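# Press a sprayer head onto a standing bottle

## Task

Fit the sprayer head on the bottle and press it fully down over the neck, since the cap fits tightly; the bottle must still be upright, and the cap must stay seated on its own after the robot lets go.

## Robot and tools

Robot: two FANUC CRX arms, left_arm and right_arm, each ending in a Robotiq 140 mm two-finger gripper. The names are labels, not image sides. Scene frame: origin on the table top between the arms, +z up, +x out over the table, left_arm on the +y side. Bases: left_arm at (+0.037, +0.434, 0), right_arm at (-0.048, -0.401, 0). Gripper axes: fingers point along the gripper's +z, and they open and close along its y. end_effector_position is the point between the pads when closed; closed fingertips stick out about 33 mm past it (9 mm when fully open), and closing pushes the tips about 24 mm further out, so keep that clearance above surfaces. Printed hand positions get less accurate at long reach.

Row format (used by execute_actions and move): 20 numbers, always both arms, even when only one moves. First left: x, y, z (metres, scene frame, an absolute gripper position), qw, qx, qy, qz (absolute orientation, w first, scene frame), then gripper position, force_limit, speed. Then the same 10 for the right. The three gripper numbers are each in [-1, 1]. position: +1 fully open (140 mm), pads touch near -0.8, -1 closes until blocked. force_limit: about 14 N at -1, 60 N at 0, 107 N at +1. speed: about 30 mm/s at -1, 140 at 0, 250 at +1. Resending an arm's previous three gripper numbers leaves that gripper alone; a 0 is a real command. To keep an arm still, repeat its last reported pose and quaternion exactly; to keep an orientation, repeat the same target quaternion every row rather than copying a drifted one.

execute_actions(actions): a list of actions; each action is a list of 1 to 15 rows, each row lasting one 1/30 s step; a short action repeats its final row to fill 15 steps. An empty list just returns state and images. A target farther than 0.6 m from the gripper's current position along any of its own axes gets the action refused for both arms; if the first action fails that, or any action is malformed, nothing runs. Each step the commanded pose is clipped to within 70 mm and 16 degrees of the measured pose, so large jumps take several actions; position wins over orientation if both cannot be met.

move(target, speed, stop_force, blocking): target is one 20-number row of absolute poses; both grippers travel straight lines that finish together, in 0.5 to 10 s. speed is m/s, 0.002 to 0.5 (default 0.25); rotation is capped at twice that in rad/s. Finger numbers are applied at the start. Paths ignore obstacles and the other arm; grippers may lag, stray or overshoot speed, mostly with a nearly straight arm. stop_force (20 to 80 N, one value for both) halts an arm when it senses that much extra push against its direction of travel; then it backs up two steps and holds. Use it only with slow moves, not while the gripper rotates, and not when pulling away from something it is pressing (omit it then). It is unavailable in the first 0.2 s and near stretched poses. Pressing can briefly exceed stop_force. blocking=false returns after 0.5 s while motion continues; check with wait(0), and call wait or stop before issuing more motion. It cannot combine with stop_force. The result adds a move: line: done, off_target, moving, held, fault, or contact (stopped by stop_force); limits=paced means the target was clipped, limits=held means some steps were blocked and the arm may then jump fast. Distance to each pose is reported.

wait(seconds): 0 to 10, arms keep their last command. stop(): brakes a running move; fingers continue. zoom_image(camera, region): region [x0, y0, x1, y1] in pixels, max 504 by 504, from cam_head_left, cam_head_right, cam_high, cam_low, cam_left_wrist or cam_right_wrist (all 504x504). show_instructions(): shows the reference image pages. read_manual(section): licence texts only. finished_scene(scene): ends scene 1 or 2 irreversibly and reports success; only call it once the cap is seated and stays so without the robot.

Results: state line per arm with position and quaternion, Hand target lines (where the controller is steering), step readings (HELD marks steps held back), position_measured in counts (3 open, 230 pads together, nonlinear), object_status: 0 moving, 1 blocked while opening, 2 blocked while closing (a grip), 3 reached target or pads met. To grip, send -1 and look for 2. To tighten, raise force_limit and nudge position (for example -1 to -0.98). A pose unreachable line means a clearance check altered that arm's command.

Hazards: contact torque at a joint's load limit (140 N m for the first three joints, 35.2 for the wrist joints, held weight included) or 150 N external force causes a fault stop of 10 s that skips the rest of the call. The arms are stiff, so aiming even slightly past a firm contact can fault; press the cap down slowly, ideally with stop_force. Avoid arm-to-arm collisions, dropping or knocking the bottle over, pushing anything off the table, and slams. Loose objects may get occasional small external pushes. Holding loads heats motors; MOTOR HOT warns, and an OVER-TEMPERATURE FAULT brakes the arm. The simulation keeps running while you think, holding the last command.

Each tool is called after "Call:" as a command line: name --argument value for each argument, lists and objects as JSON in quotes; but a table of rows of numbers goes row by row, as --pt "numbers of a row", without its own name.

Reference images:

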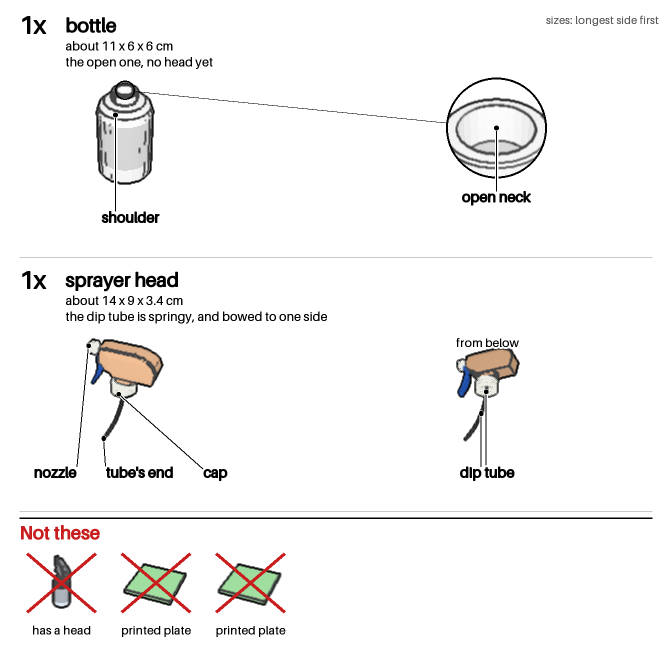

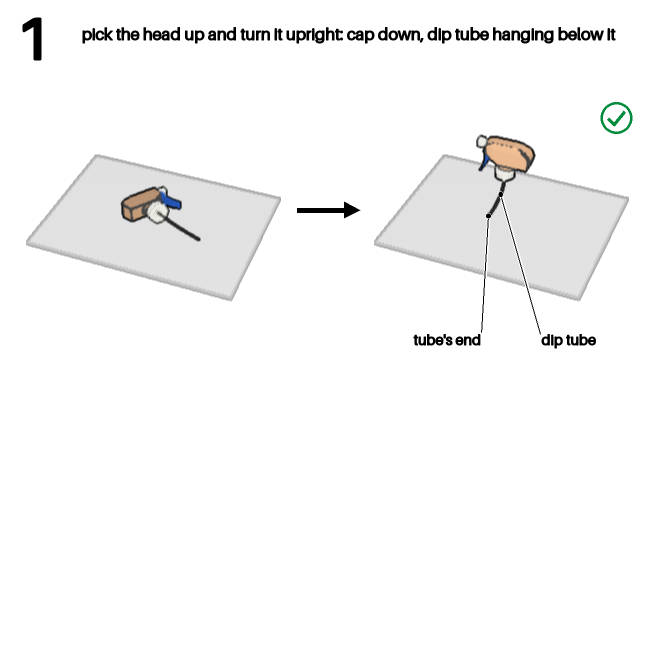

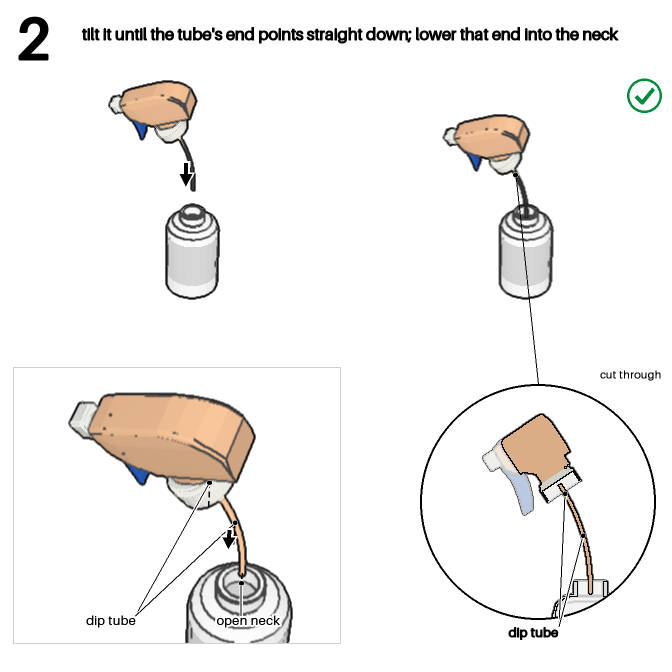

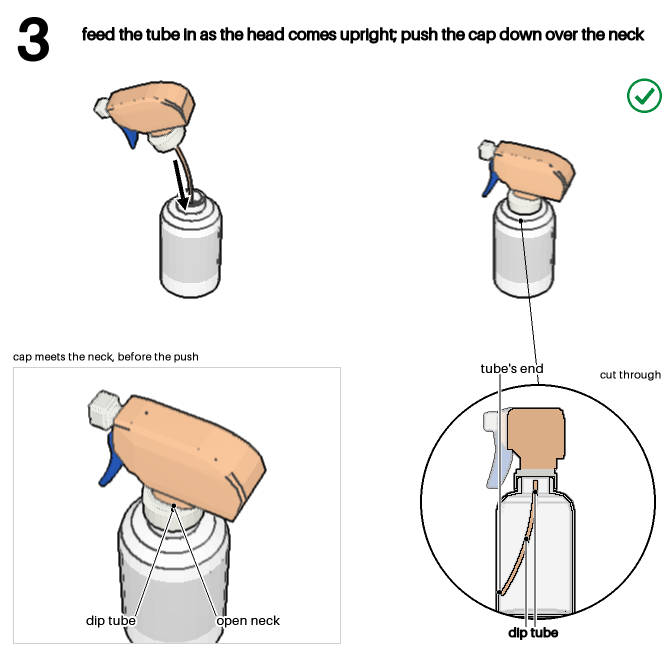

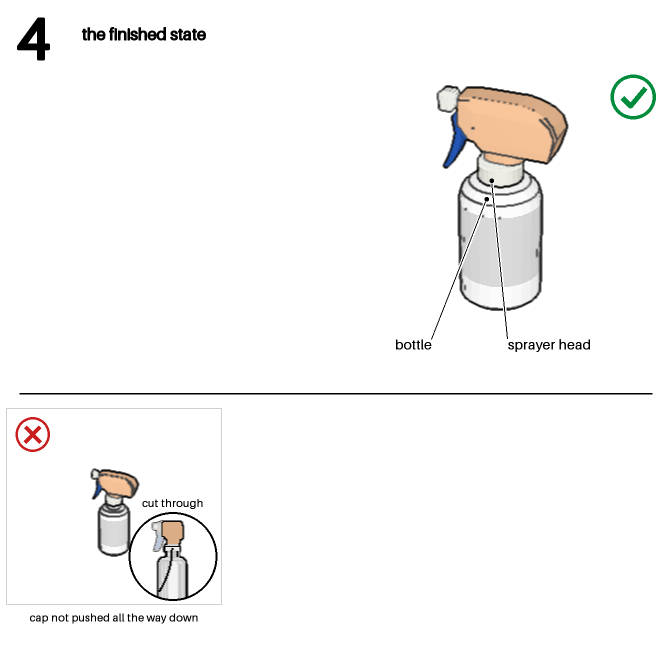

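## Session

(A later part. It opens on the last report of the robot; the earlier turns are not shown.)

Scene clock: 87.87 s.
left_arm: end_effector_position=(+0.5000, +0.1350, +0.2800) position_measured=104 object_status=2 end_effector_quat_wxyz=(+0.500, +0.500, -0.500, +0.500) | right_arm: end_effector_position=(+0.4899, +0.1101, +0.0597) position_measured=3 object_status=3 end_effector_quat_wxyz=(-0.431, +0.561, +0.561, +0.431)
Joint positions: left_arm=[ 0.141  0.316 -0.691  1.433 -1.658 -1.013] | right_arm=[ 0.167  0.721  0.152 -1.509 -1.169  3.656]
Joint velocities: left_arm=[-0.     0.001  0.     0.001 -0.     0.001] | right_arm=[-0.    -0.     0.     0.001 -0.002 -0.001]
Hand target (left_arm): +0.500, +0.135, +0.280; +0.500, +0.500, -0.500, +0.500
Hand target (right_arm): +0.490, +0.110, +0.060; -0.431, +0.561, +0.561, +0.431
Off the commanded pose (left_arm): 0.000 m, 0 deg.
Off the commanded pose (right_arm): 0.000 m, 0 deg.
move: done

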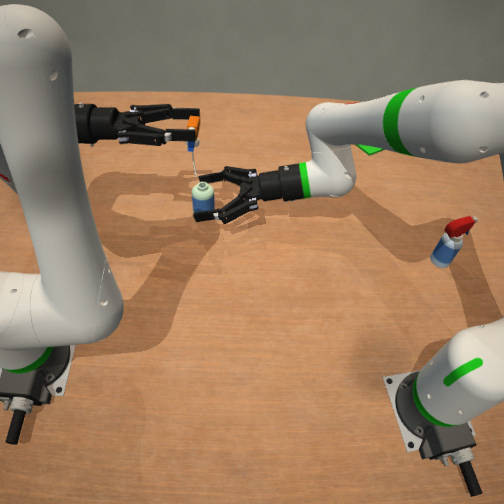

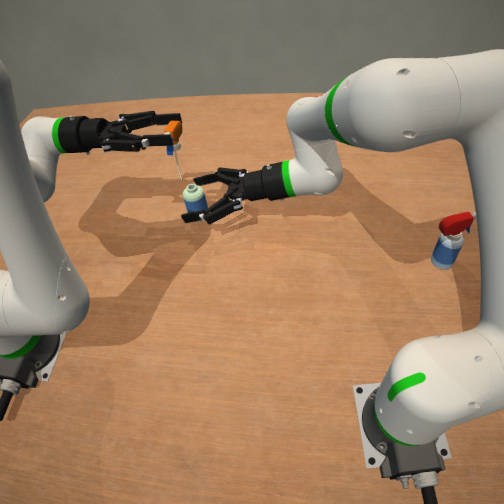

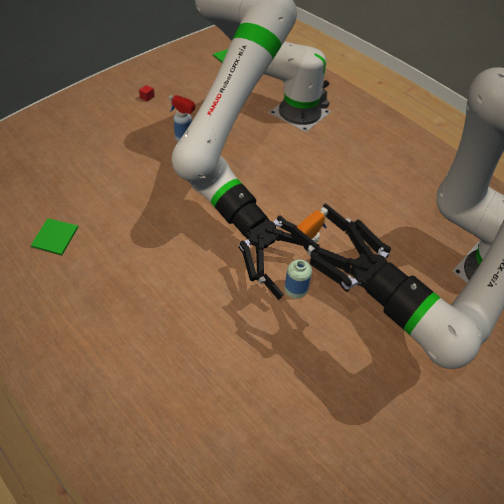

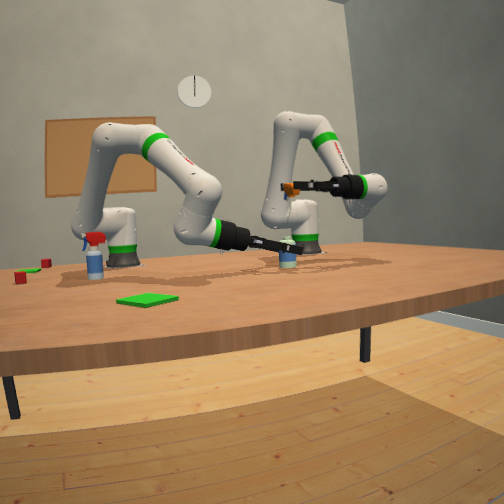

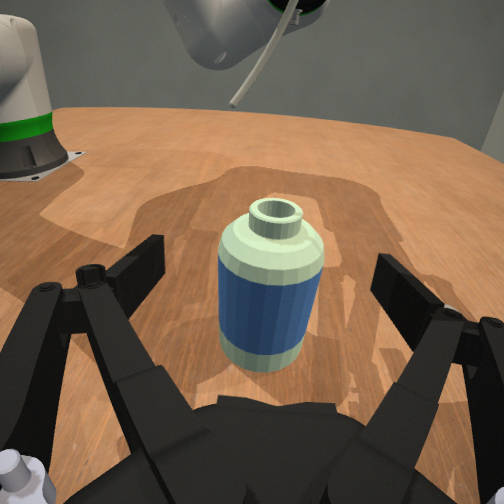

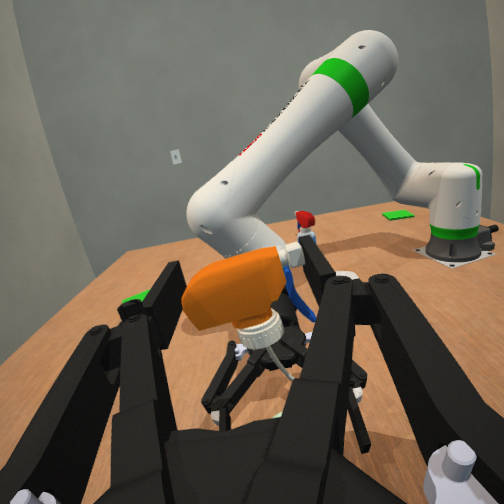

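Call:
move --target '[0.50,0.135,0.28,0.5,0.5,-0.5,0.5,-1,0.6,0, 0.492,0.128,0.04,-0.431,0.561,0.561,0.431,1,0,0]' --speed 0.1

Call:
move --target '[0.50,0.135,0.28,0.5,0.5,-0.5,0.5,-1,0.6,0, 0.492,0.128,0.04,-0.431,0.561,0.561,0.431,-1,-0.3,0]'

Scene clock: 92.10 s.
left_arm: end_effector_position=(+0.5000, +0.1350, +0.2800) position_measured=104 object_status=2 end_effector_quat_wxyz=(+0.500, +0.500, -0.500, +0.500) | right_arm: end_effector_position=(+0.4920, +0.1280, +0.0400) position_measured=3 object_status=3 end_effector_quat_wxyz=(-0.431, +0.561, +0.561, +0.431)
Joint positions: left_arm=[ 0.141  0.316 -0.691  1.433 -1.658 -1.013] | right_arm=[ 0.19   0.771  0.181 -1.531 -1.149  3.679]
Joint velocities: left_arm=[-0.     0.     0.     0.001  0.     0.   ] | right_arm=[ 0.     0.     0.     0.    -0.001  0.001]
Hand target (left_arm): +0.500, +0.135, +0.280; +0.500, +0.500, -0.500, +0.500
Hand target (right_arm): +0.492, +0.128, +0.040; -0.431, +0.561, +0.561, +0.431
Off the commanded pose (left_arm): 0.000 m, 0 deg.
Off the commanded pose (right_arm): 0.000 m, 0 deg.
move: done

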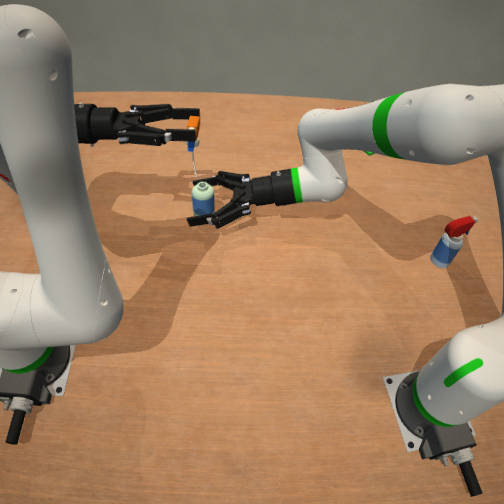

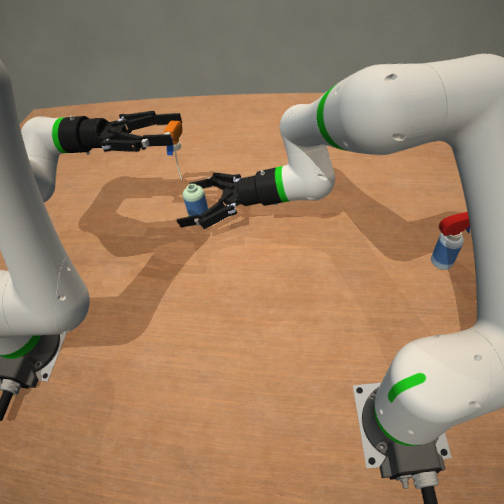

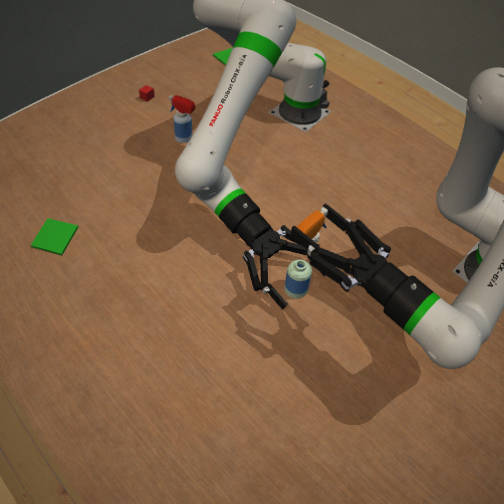

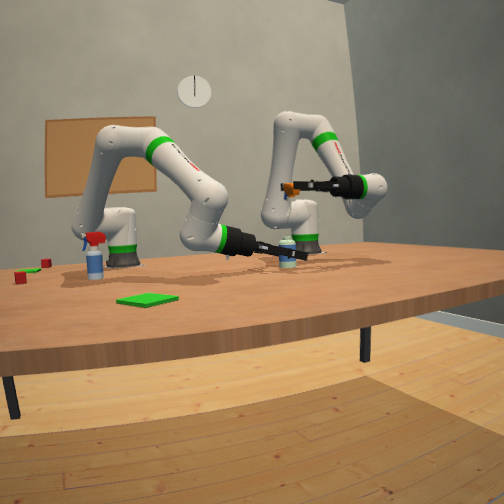

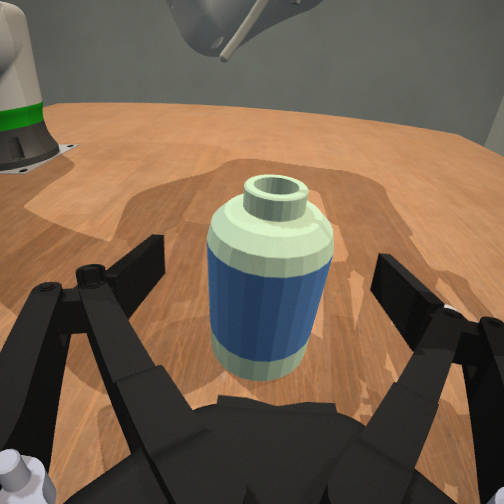

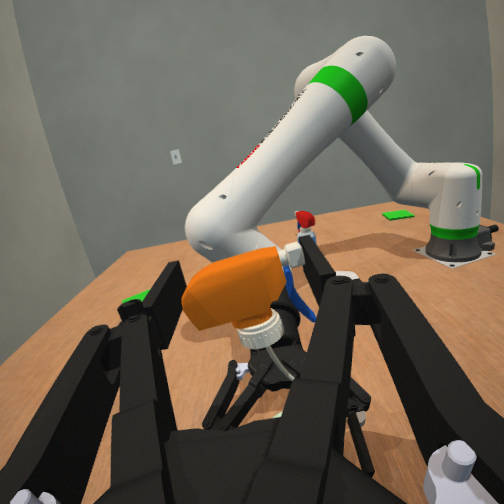

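Scene clock: 92.93 s.
left_arm: end_effector_position=(+0.5000, +0.1350, +0.2800) position_measured=104 object_status=2 end_effector_quat_wxyz=(+0.500, +0.500, -0.500, +0.500) | right_arm: end_effector_position=(+0.4920, +0.1280, +0.0400) position_measured=142 object_status=0 end_effector_quat_wxyz=(-0.431, +0.561, +0.561, +0.431)
Joint positions: left_arm=[ 0.141  0.316 -0.691  1.433 -1.658 -1.013] | right_arm=[ 0.19   0.771  0.181 -1.531 -1.149  3.679]
Joint velocities: left_arm=[ 0.001 -0.     0.    -0.001  0.    -0.001] | right_arm=[-0.001 -0.    -0.     0.     0.    -0.001]
Hand target (left_arm): +0.500, +0.135, +0.280; +0.500, +0.500, -0.500, +0.500
Hand target (right_arm): +0.492, +0.128, +0.040; -0.431, +0.561, +0.561, +0.431
Off the commanded pose (left_arm): 0.000 m, 0 deg.
Off the commanded pose (right_arm): 0.000 m, 0 deg.
move: done

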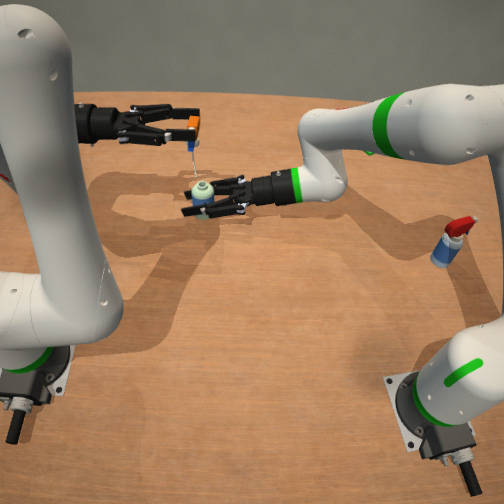

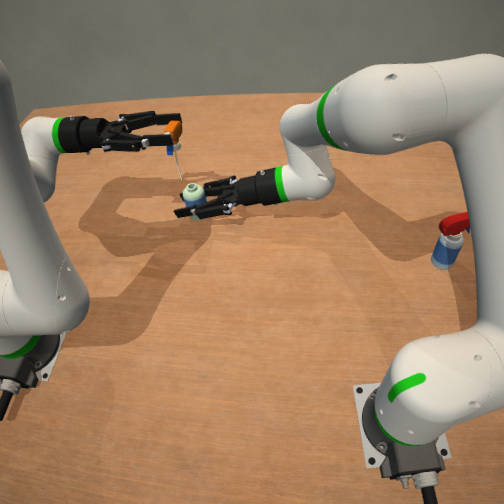

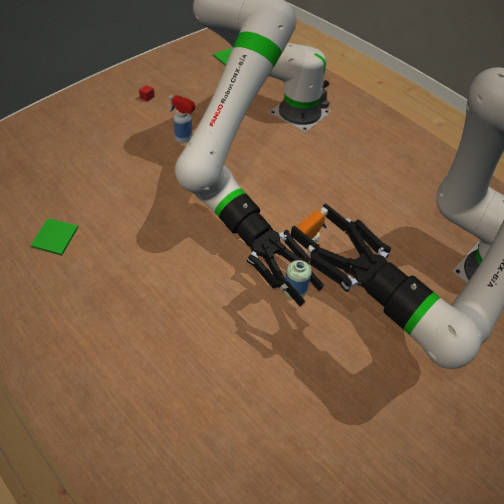

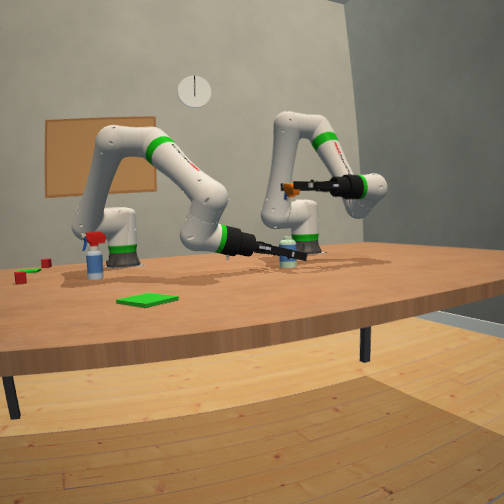

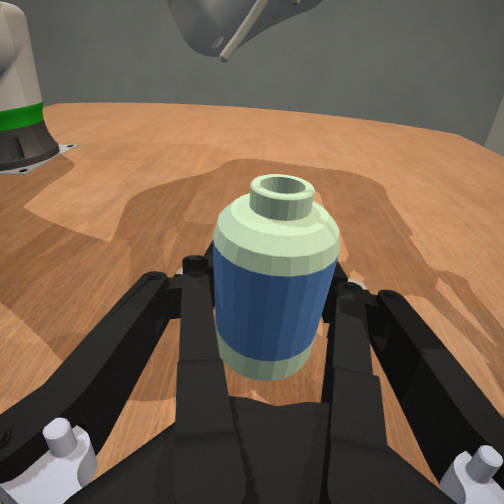

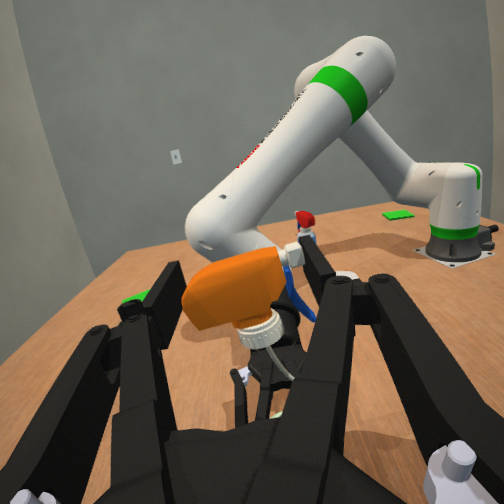

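Call:
move --target '[0.465,0.135,0.27,0.3535,0.3535,-0.6125,0.6125,-1,0.6,0, 0.492,0.128,0.04,-0.431,0.561,0.561,0.431,-1,-0.3,0]' --speed 0.15

Scene clock: 99.50 s.
left_arm: end_effector_position=(+0.4650, +0.1350, +0.2698) position_measured=104 object_status=2 end_effector_quat_wxyz=(-0.354, -0.353, +0.613, -0.612) | right_arm: end_effector_position=(+0.4920, +0.1280, +0.0400) position_measured=142 object_status=2 end_effector_quat_wxyz=(-0.431, +0.561, +0.561, +0.431)
Joint positions: left_arm=[ 0.161  0.266 -0.789  1.412 -1.66  -1.586] | right_arm=[ 0.19   0.771  0.181 -1.531 -1.149  3.679]
Joint velocities: left_arm=[-0.001 -0.001 -0.    -0.001  0.     0.001] | right_arm=[ 0.001 -0.     0.    -0.001  0.     0.   ]
Hand target (left_arm): +0.465, +0.135, +0.270; -0.353, -0.353, +0.612, -0.612
Hand target (right_arm): +0.492, +0.128, +0.040; -0.431, +0.561, +0.561, +0.431
Off the commanded pose (left_arm): 0.000 m, 0 deg.
Off the commanded pose (right_arm): 0.000 m, 0 deg.
move: done

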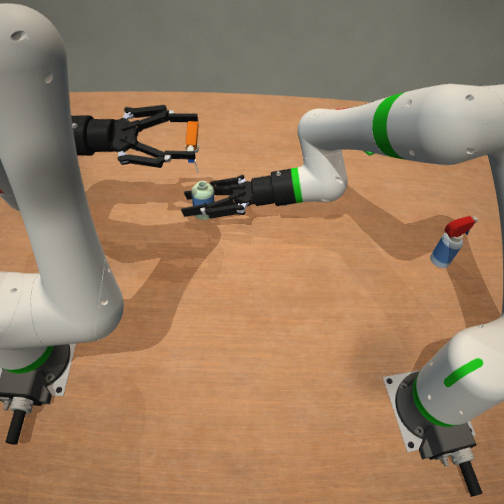

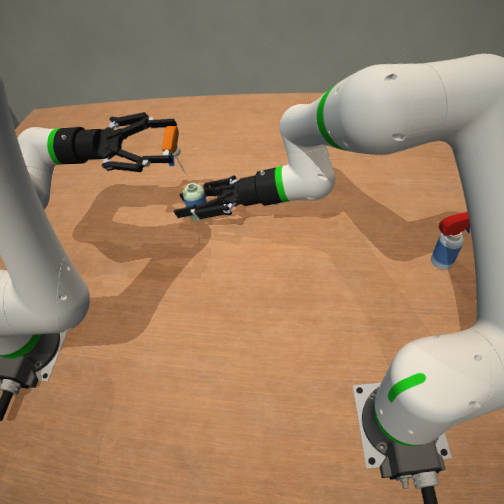

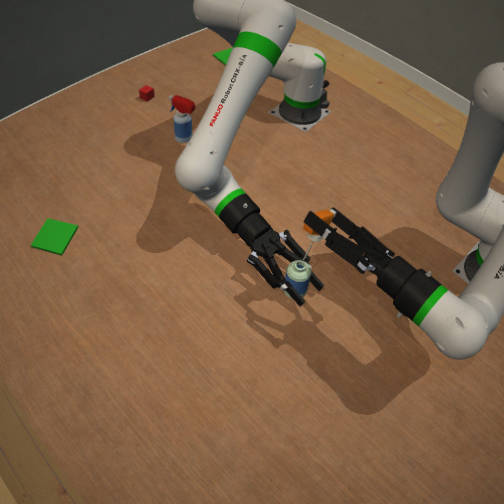

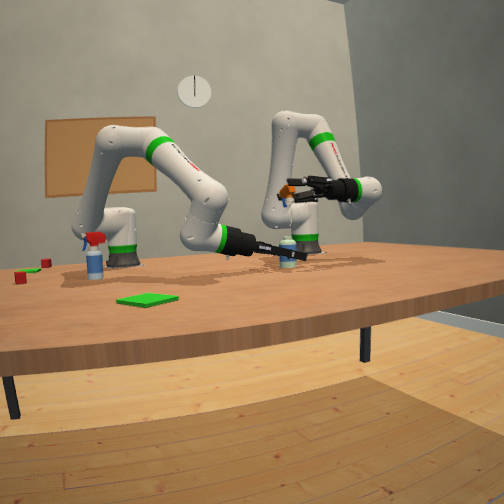

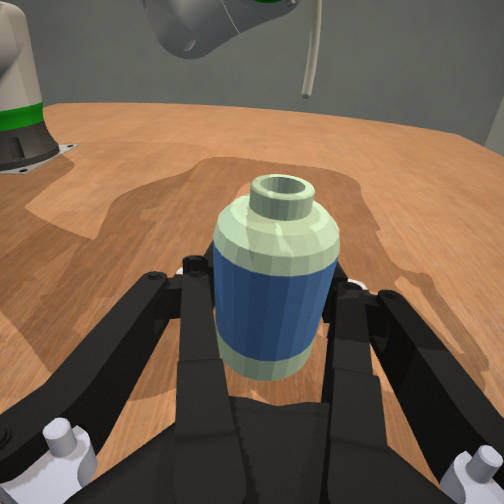

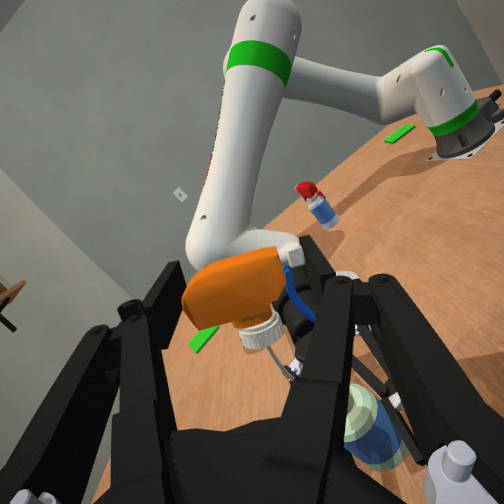

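Call:
move --target '[0.458,0.135,0.245,0.3535,0.3535,-0.6125,0.6125,-1,0.6,0, 0.492,0.128,0.04,-0.431,0.561,0.561,0.431,-1,-0.3,0]' --speed 0.1

Call:
zoom_image --camera "cam_head_right" --region '[130,110,250,230]'

Call:
zoom_image --camera "cam_low" --region '[240,170,340,270]'

Scene clock: 104.40 s.
left_arm: end_effector_position=(+0.4580, +0.1350, +0.2450) position_measured=104 object_status=2 end_effector_quat_wxyz=(-0.354, -0.353, +0.612, -0.612) | right_arm: end_effector_position=(+0.4920, +0.1280, +0.0400) position_measured=142 object_status=2 end_effector_quat_wxyz=(-0.431, +0.561, +0.561, +0.431)
Joint positions: left_arm=[ 0.167  0.302 -0.819  1.4   -1.653 -1.652] | right_arm=[ 0.19   0.771  0.181 -1.531 -1.149  3.679]
Joint velocities: left_arm=[-0.002 -0.001 -0.    -0.001  0.    -0.002] | right_arm=[-0.001  0.    -0.     0.     0.001 -0.001]
Hand target (left_arm): +0.458, +0.135, +0.245; -0.354, -0.353, +0.612, -0.612
Hand target (right_arm): +0.492, +0.128, +0.040; -0.431, +0.561, +0.561, +0.431
Off the commanded pose (left_arm): 0.000 m, 0 deg.
Off the commanded pose (right_arm): 0.000 m, 0 deg.
move: done

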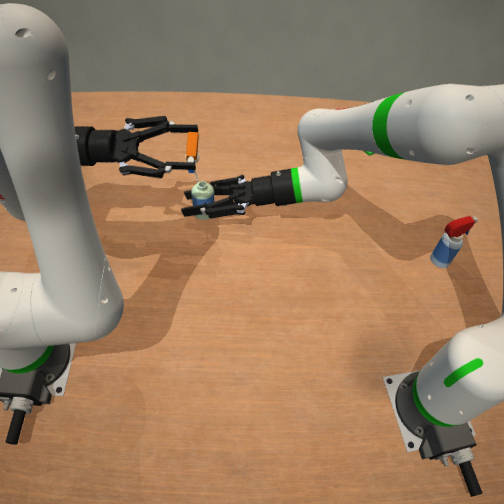

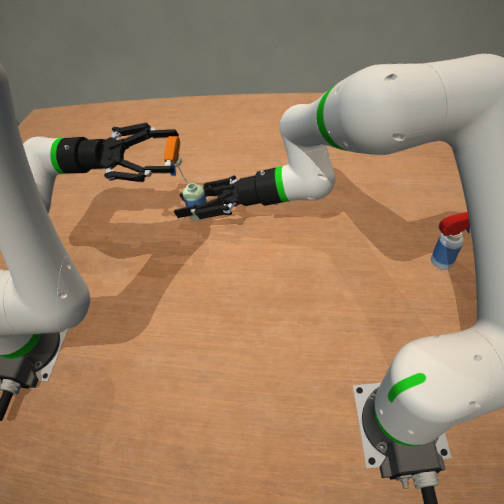

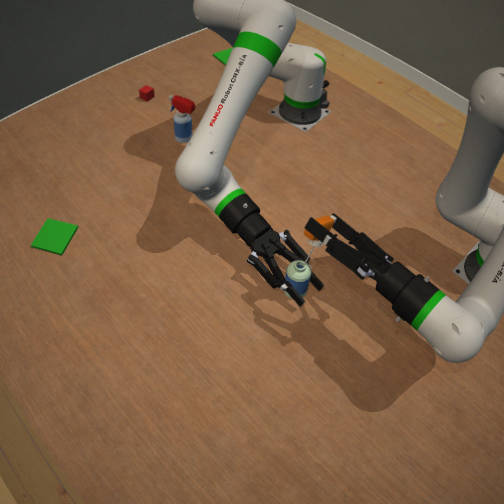

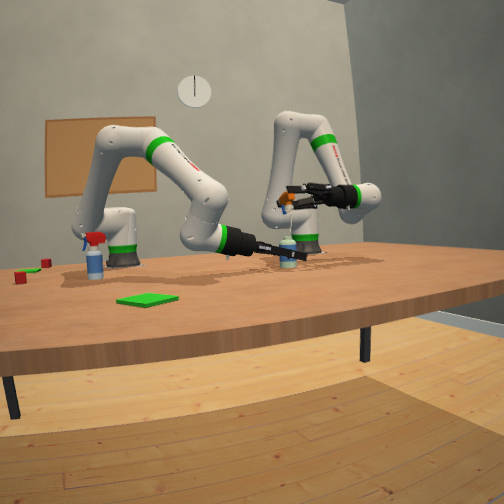

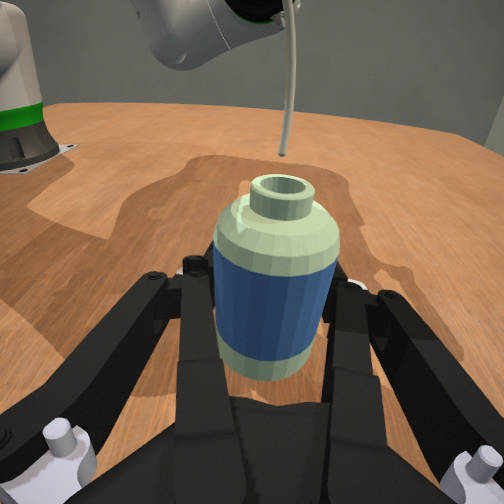

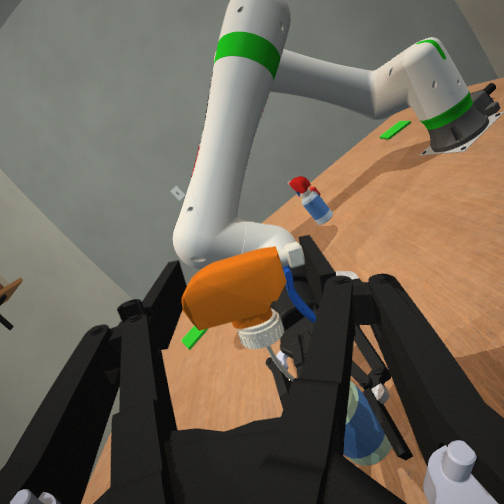

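Region (130, 110, 250, 230) of cam_head_right's 504x504 image, scaled by 4.200, with more detail than that image has.

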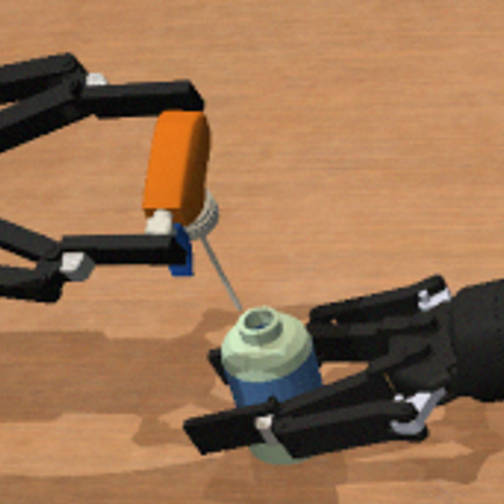

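Region (240, 170, 340, 270) of cam_low's 504x504 image, scaled by 5.040, with more detail than that image has.

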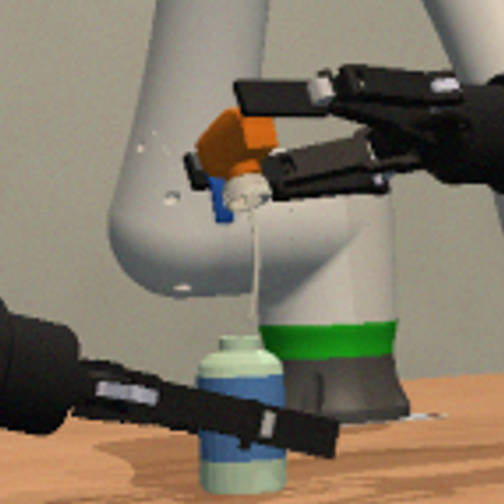

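Call:
move --target '[0.460,0.125,0.245,0.3535,0.3535,-0.6125,0.6125,-1,0.6,0, 0.492,0.128,0.04,-0.431,0.561,0.561,0.431,-1,-0.3,0]' --speed 0.1

Call:
move --target '[0.460,0.125,0.215,0.3535,0.3535,-0.6125,0.6125,-1,0.6,0, 0.492,0.128,0.04,-0.431,0.561,0.561,0.431,-1,-0.3,0]' --speed 0.06

Call:
zoom_image --camera "cam_low" --region '[240,170,340,270]'

Scene clock: 111.47 s.
left_arm: end_effector_position=(+0.4600, +0.1250, +0.2451) position_measured=104 object_status=2 end_effector_quat_wxyz=(-0.353, -0.353, +0.612, -0.612) | right_arm: end_effector_position=(+0.4920, +0.1280, +0.0400) position_measured=142 object_status=2 end_effector_quat_wxyz=(-0.431, +0.561, +0.561, +0.431)
Joint positions: left_arm=[ 0.134  0.303 -0.818  1.431 -1.638 -1.65 ] | right_arm=[ 0.19   0.771  0.181 -1.531 -1.149  3.679]
Joint velocities: left_arm=[-0.     0.001  0.    -0.001  0.    -0.   ] | right_arm=[-0.001 -0.     0.    -0.001 -0.001  0.001]
Hand target (left_arm): +0.460, +0.125, +0.245; -0.353, -0.353, +0.612, -0.612
Hand target (right_arm): +0.492, +0.128, +0.040; -0.431, +0.561, +0.561, +0.431
Off the commanded pose (left_arm): 0.000 m, 0 deg.
Off the commanded pose (right_arm): 0.000 m, 0 deg.
move: done

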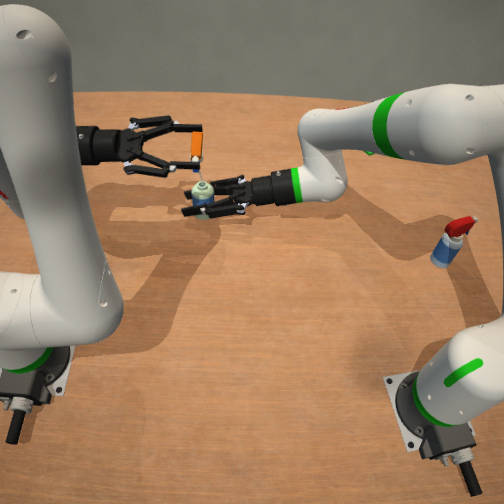

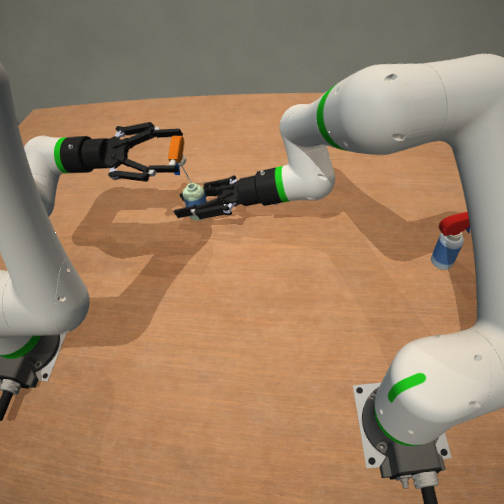

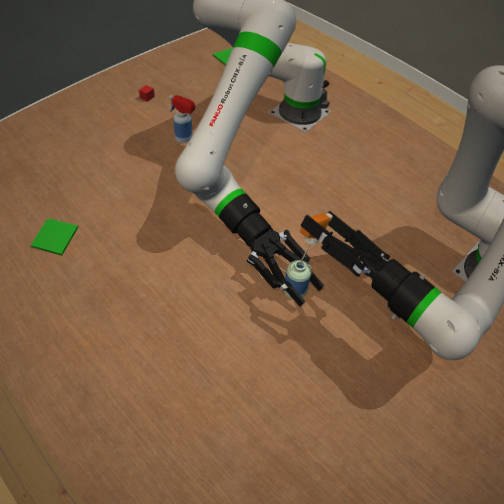

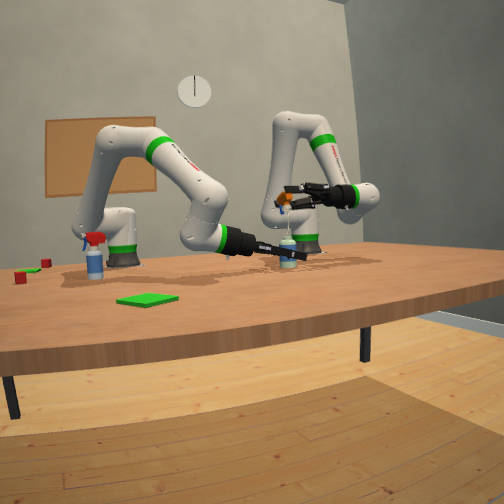

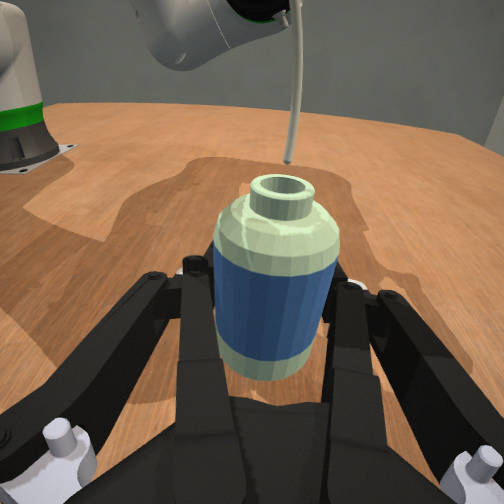

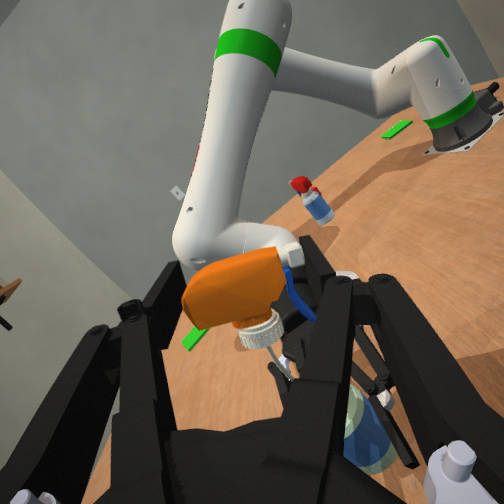

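Scene clock: 112.27 s.
left_arm: end_effector_position=(+0.4600, +0.1250, +0.2150) position_measured=104 object_status=2 end_effector_quat_wxyz=(-0.354, -0.353, +0.612, -0.612) | right_arm: end_effector_position=(+0.4920, +0.1280, +0.0400) position_measured=142 object_status=2 end_effector_quat_wxyz=(-0.431, +0.561, +0.561, +0.431)
Joint positions: left_arm=[ 0.136  0.368 -0.826  1.424 -1.629 -1.722] | right_arm=[ 0.19   0.771  0.181 -1.531 -1.149  3.679]
Joint velocities: left_arm=[-0.001 -0.001 -0.    -0.001  0.    -0.001] | right_arm=[-0.    -0.     0.    -0.001 -0.002 -0.001]
Hand target (left_arm): +0.460, +0.125, +0.215; -0.354, -0.353, +0.612, -0.612
Hand target (right_arm): +0.492, +0.128, +0.040; -0.431, +0.561, +0.561, +0.431
Off the commanded pose (left_arm): 0.000 m, 0 deg.
Off the commanded pose (right_arm): 0.000 m, 0 deg.
move: done

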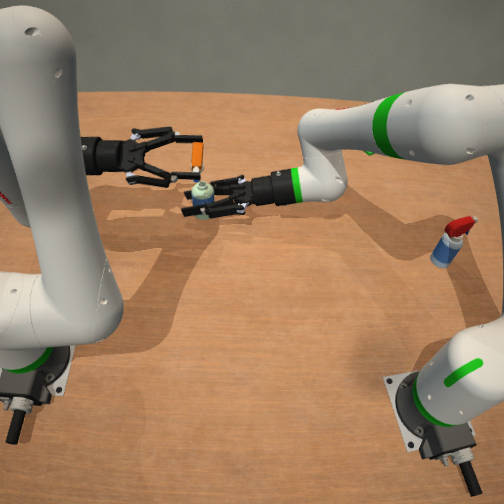

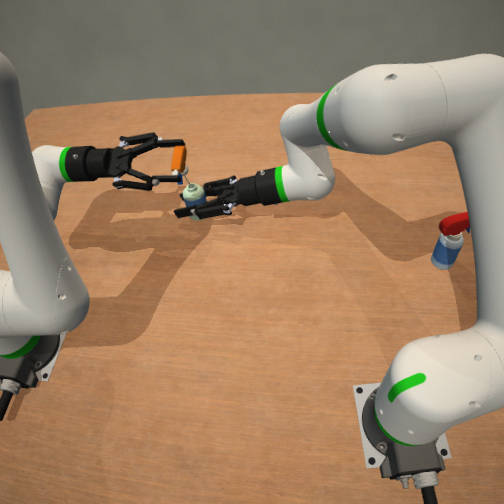

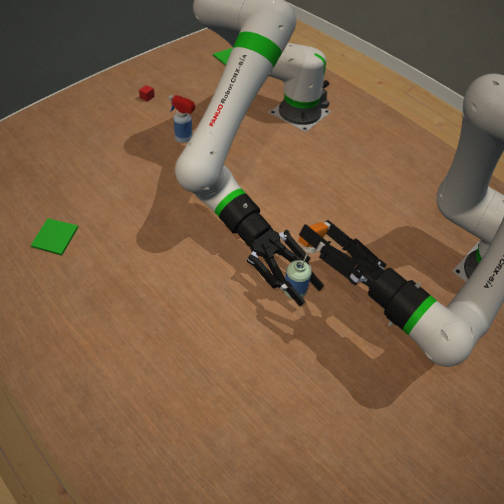

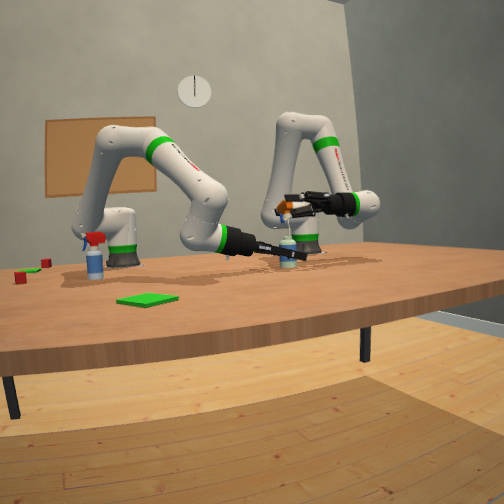

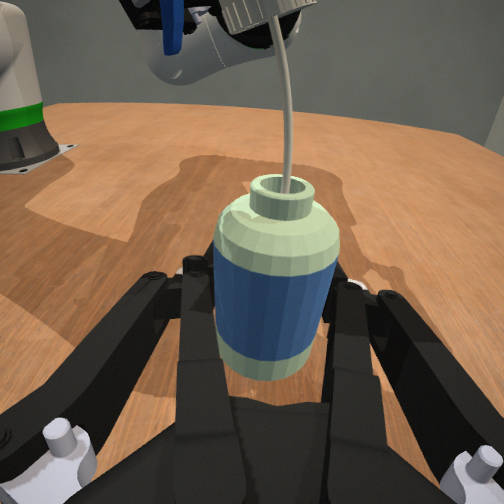

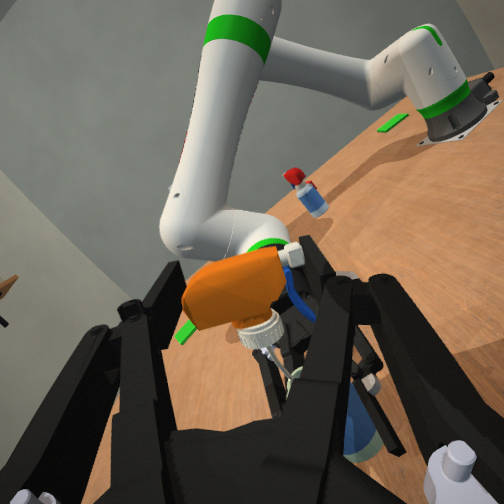

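Region (240, 170, 340, 270) of cam_low's 504x504 image, scaled by 5.040, with more detail than that image has.

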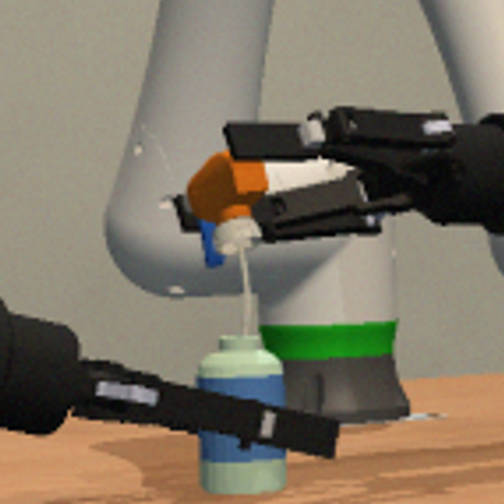

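Call:
move --target '[0.476,0.125,0.18,0.459,0.459,-0.538,0.538,-1,0.6,0, 0.492,0.128,0.04,-0.431,0.561,0.561,0.431,-1,-0.3,0]' --speed 0.06

Call:
zoom_image --camera "cam_low" --region '[240,170,340,270]'

Scene clock: 118.90 s.
left_arm: end_effector_position=(+0.4761, +0.1250, +0.1800) position_measured=104 object_status=2 end_effector_quat_wxyz=(+0.459, +0.459, -0.538, +0.538) | right_arm: end_effector_position=(+0.4920, +0.1280, +0.0400) position_measured=142 object_status=2 end_effector_quat_wxyz=(-0.431, +0.561, +0.561, +0.431)
Joint positions: left_arm=[ 0.129  0.474 -0.786  1.427 -1.617 -1.421] | right_arm=[ 0.19   0.771  0.181 -1.531 -1.149  3.679]
Joint velocities: left_arm=[-0.001  0.001  0.     0.001 -0.     0.   ] | right_arm=[-0.    -0.    -0.    -0.     0.003 -0.002]
Hand target (left_arm): +0.476, +0.125, +0.180; +0.459, +0.459, -0.538, +0.538
Hand target (right_arm): +0.492, +0.128, +0.040; -0.431, +0.561, +0.561, +0.431
Off the commanded pose (left_arm): 0.000 m, 0 deg.
Off the commanded pose (right_arm): 0.000 m, 0 deg.
move: done

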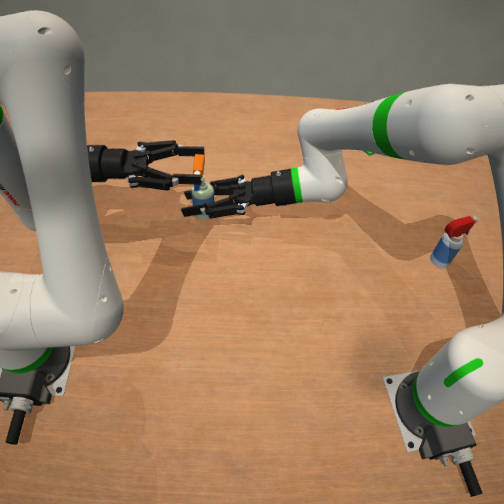

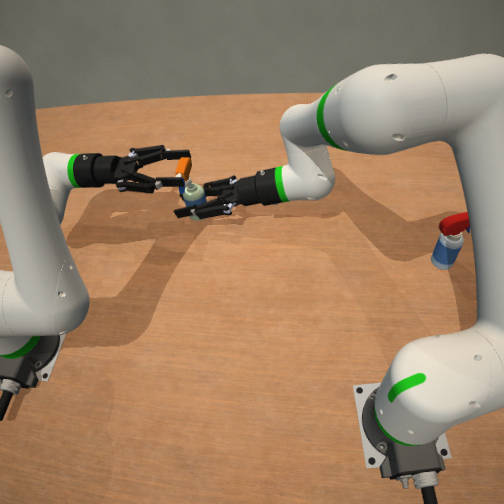

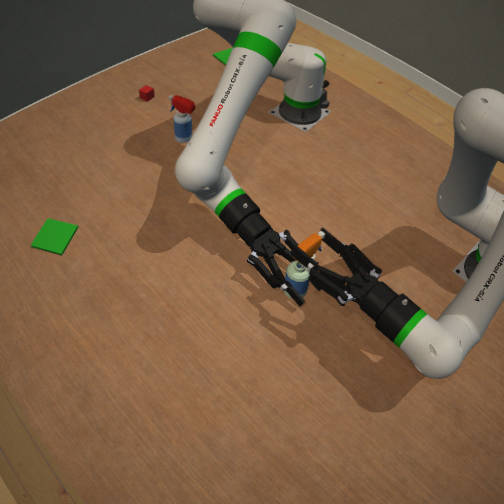

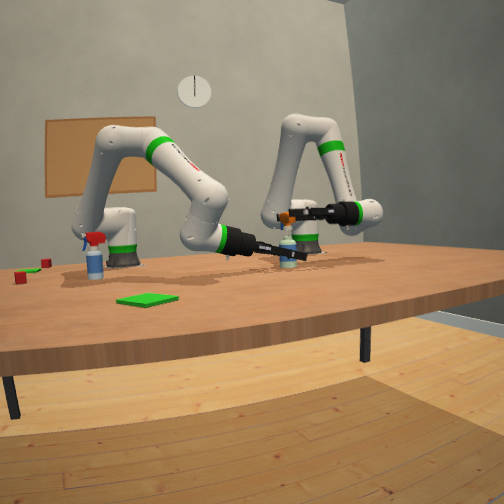

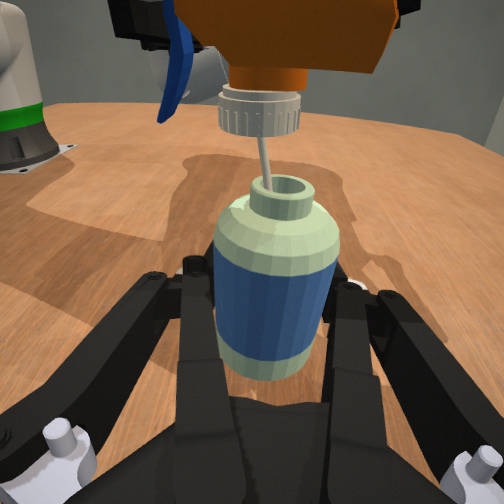

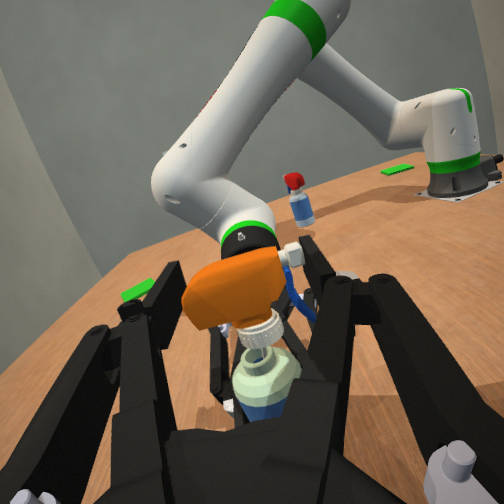

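Region (240, 170, 340, 270) of cam_low's 504x504 image, scaled by 5.040, with more detail than that image has.

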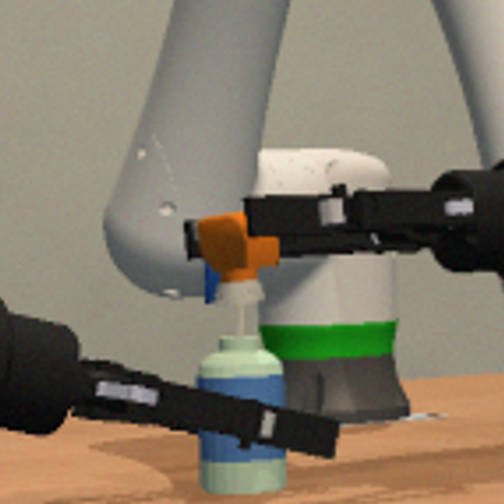

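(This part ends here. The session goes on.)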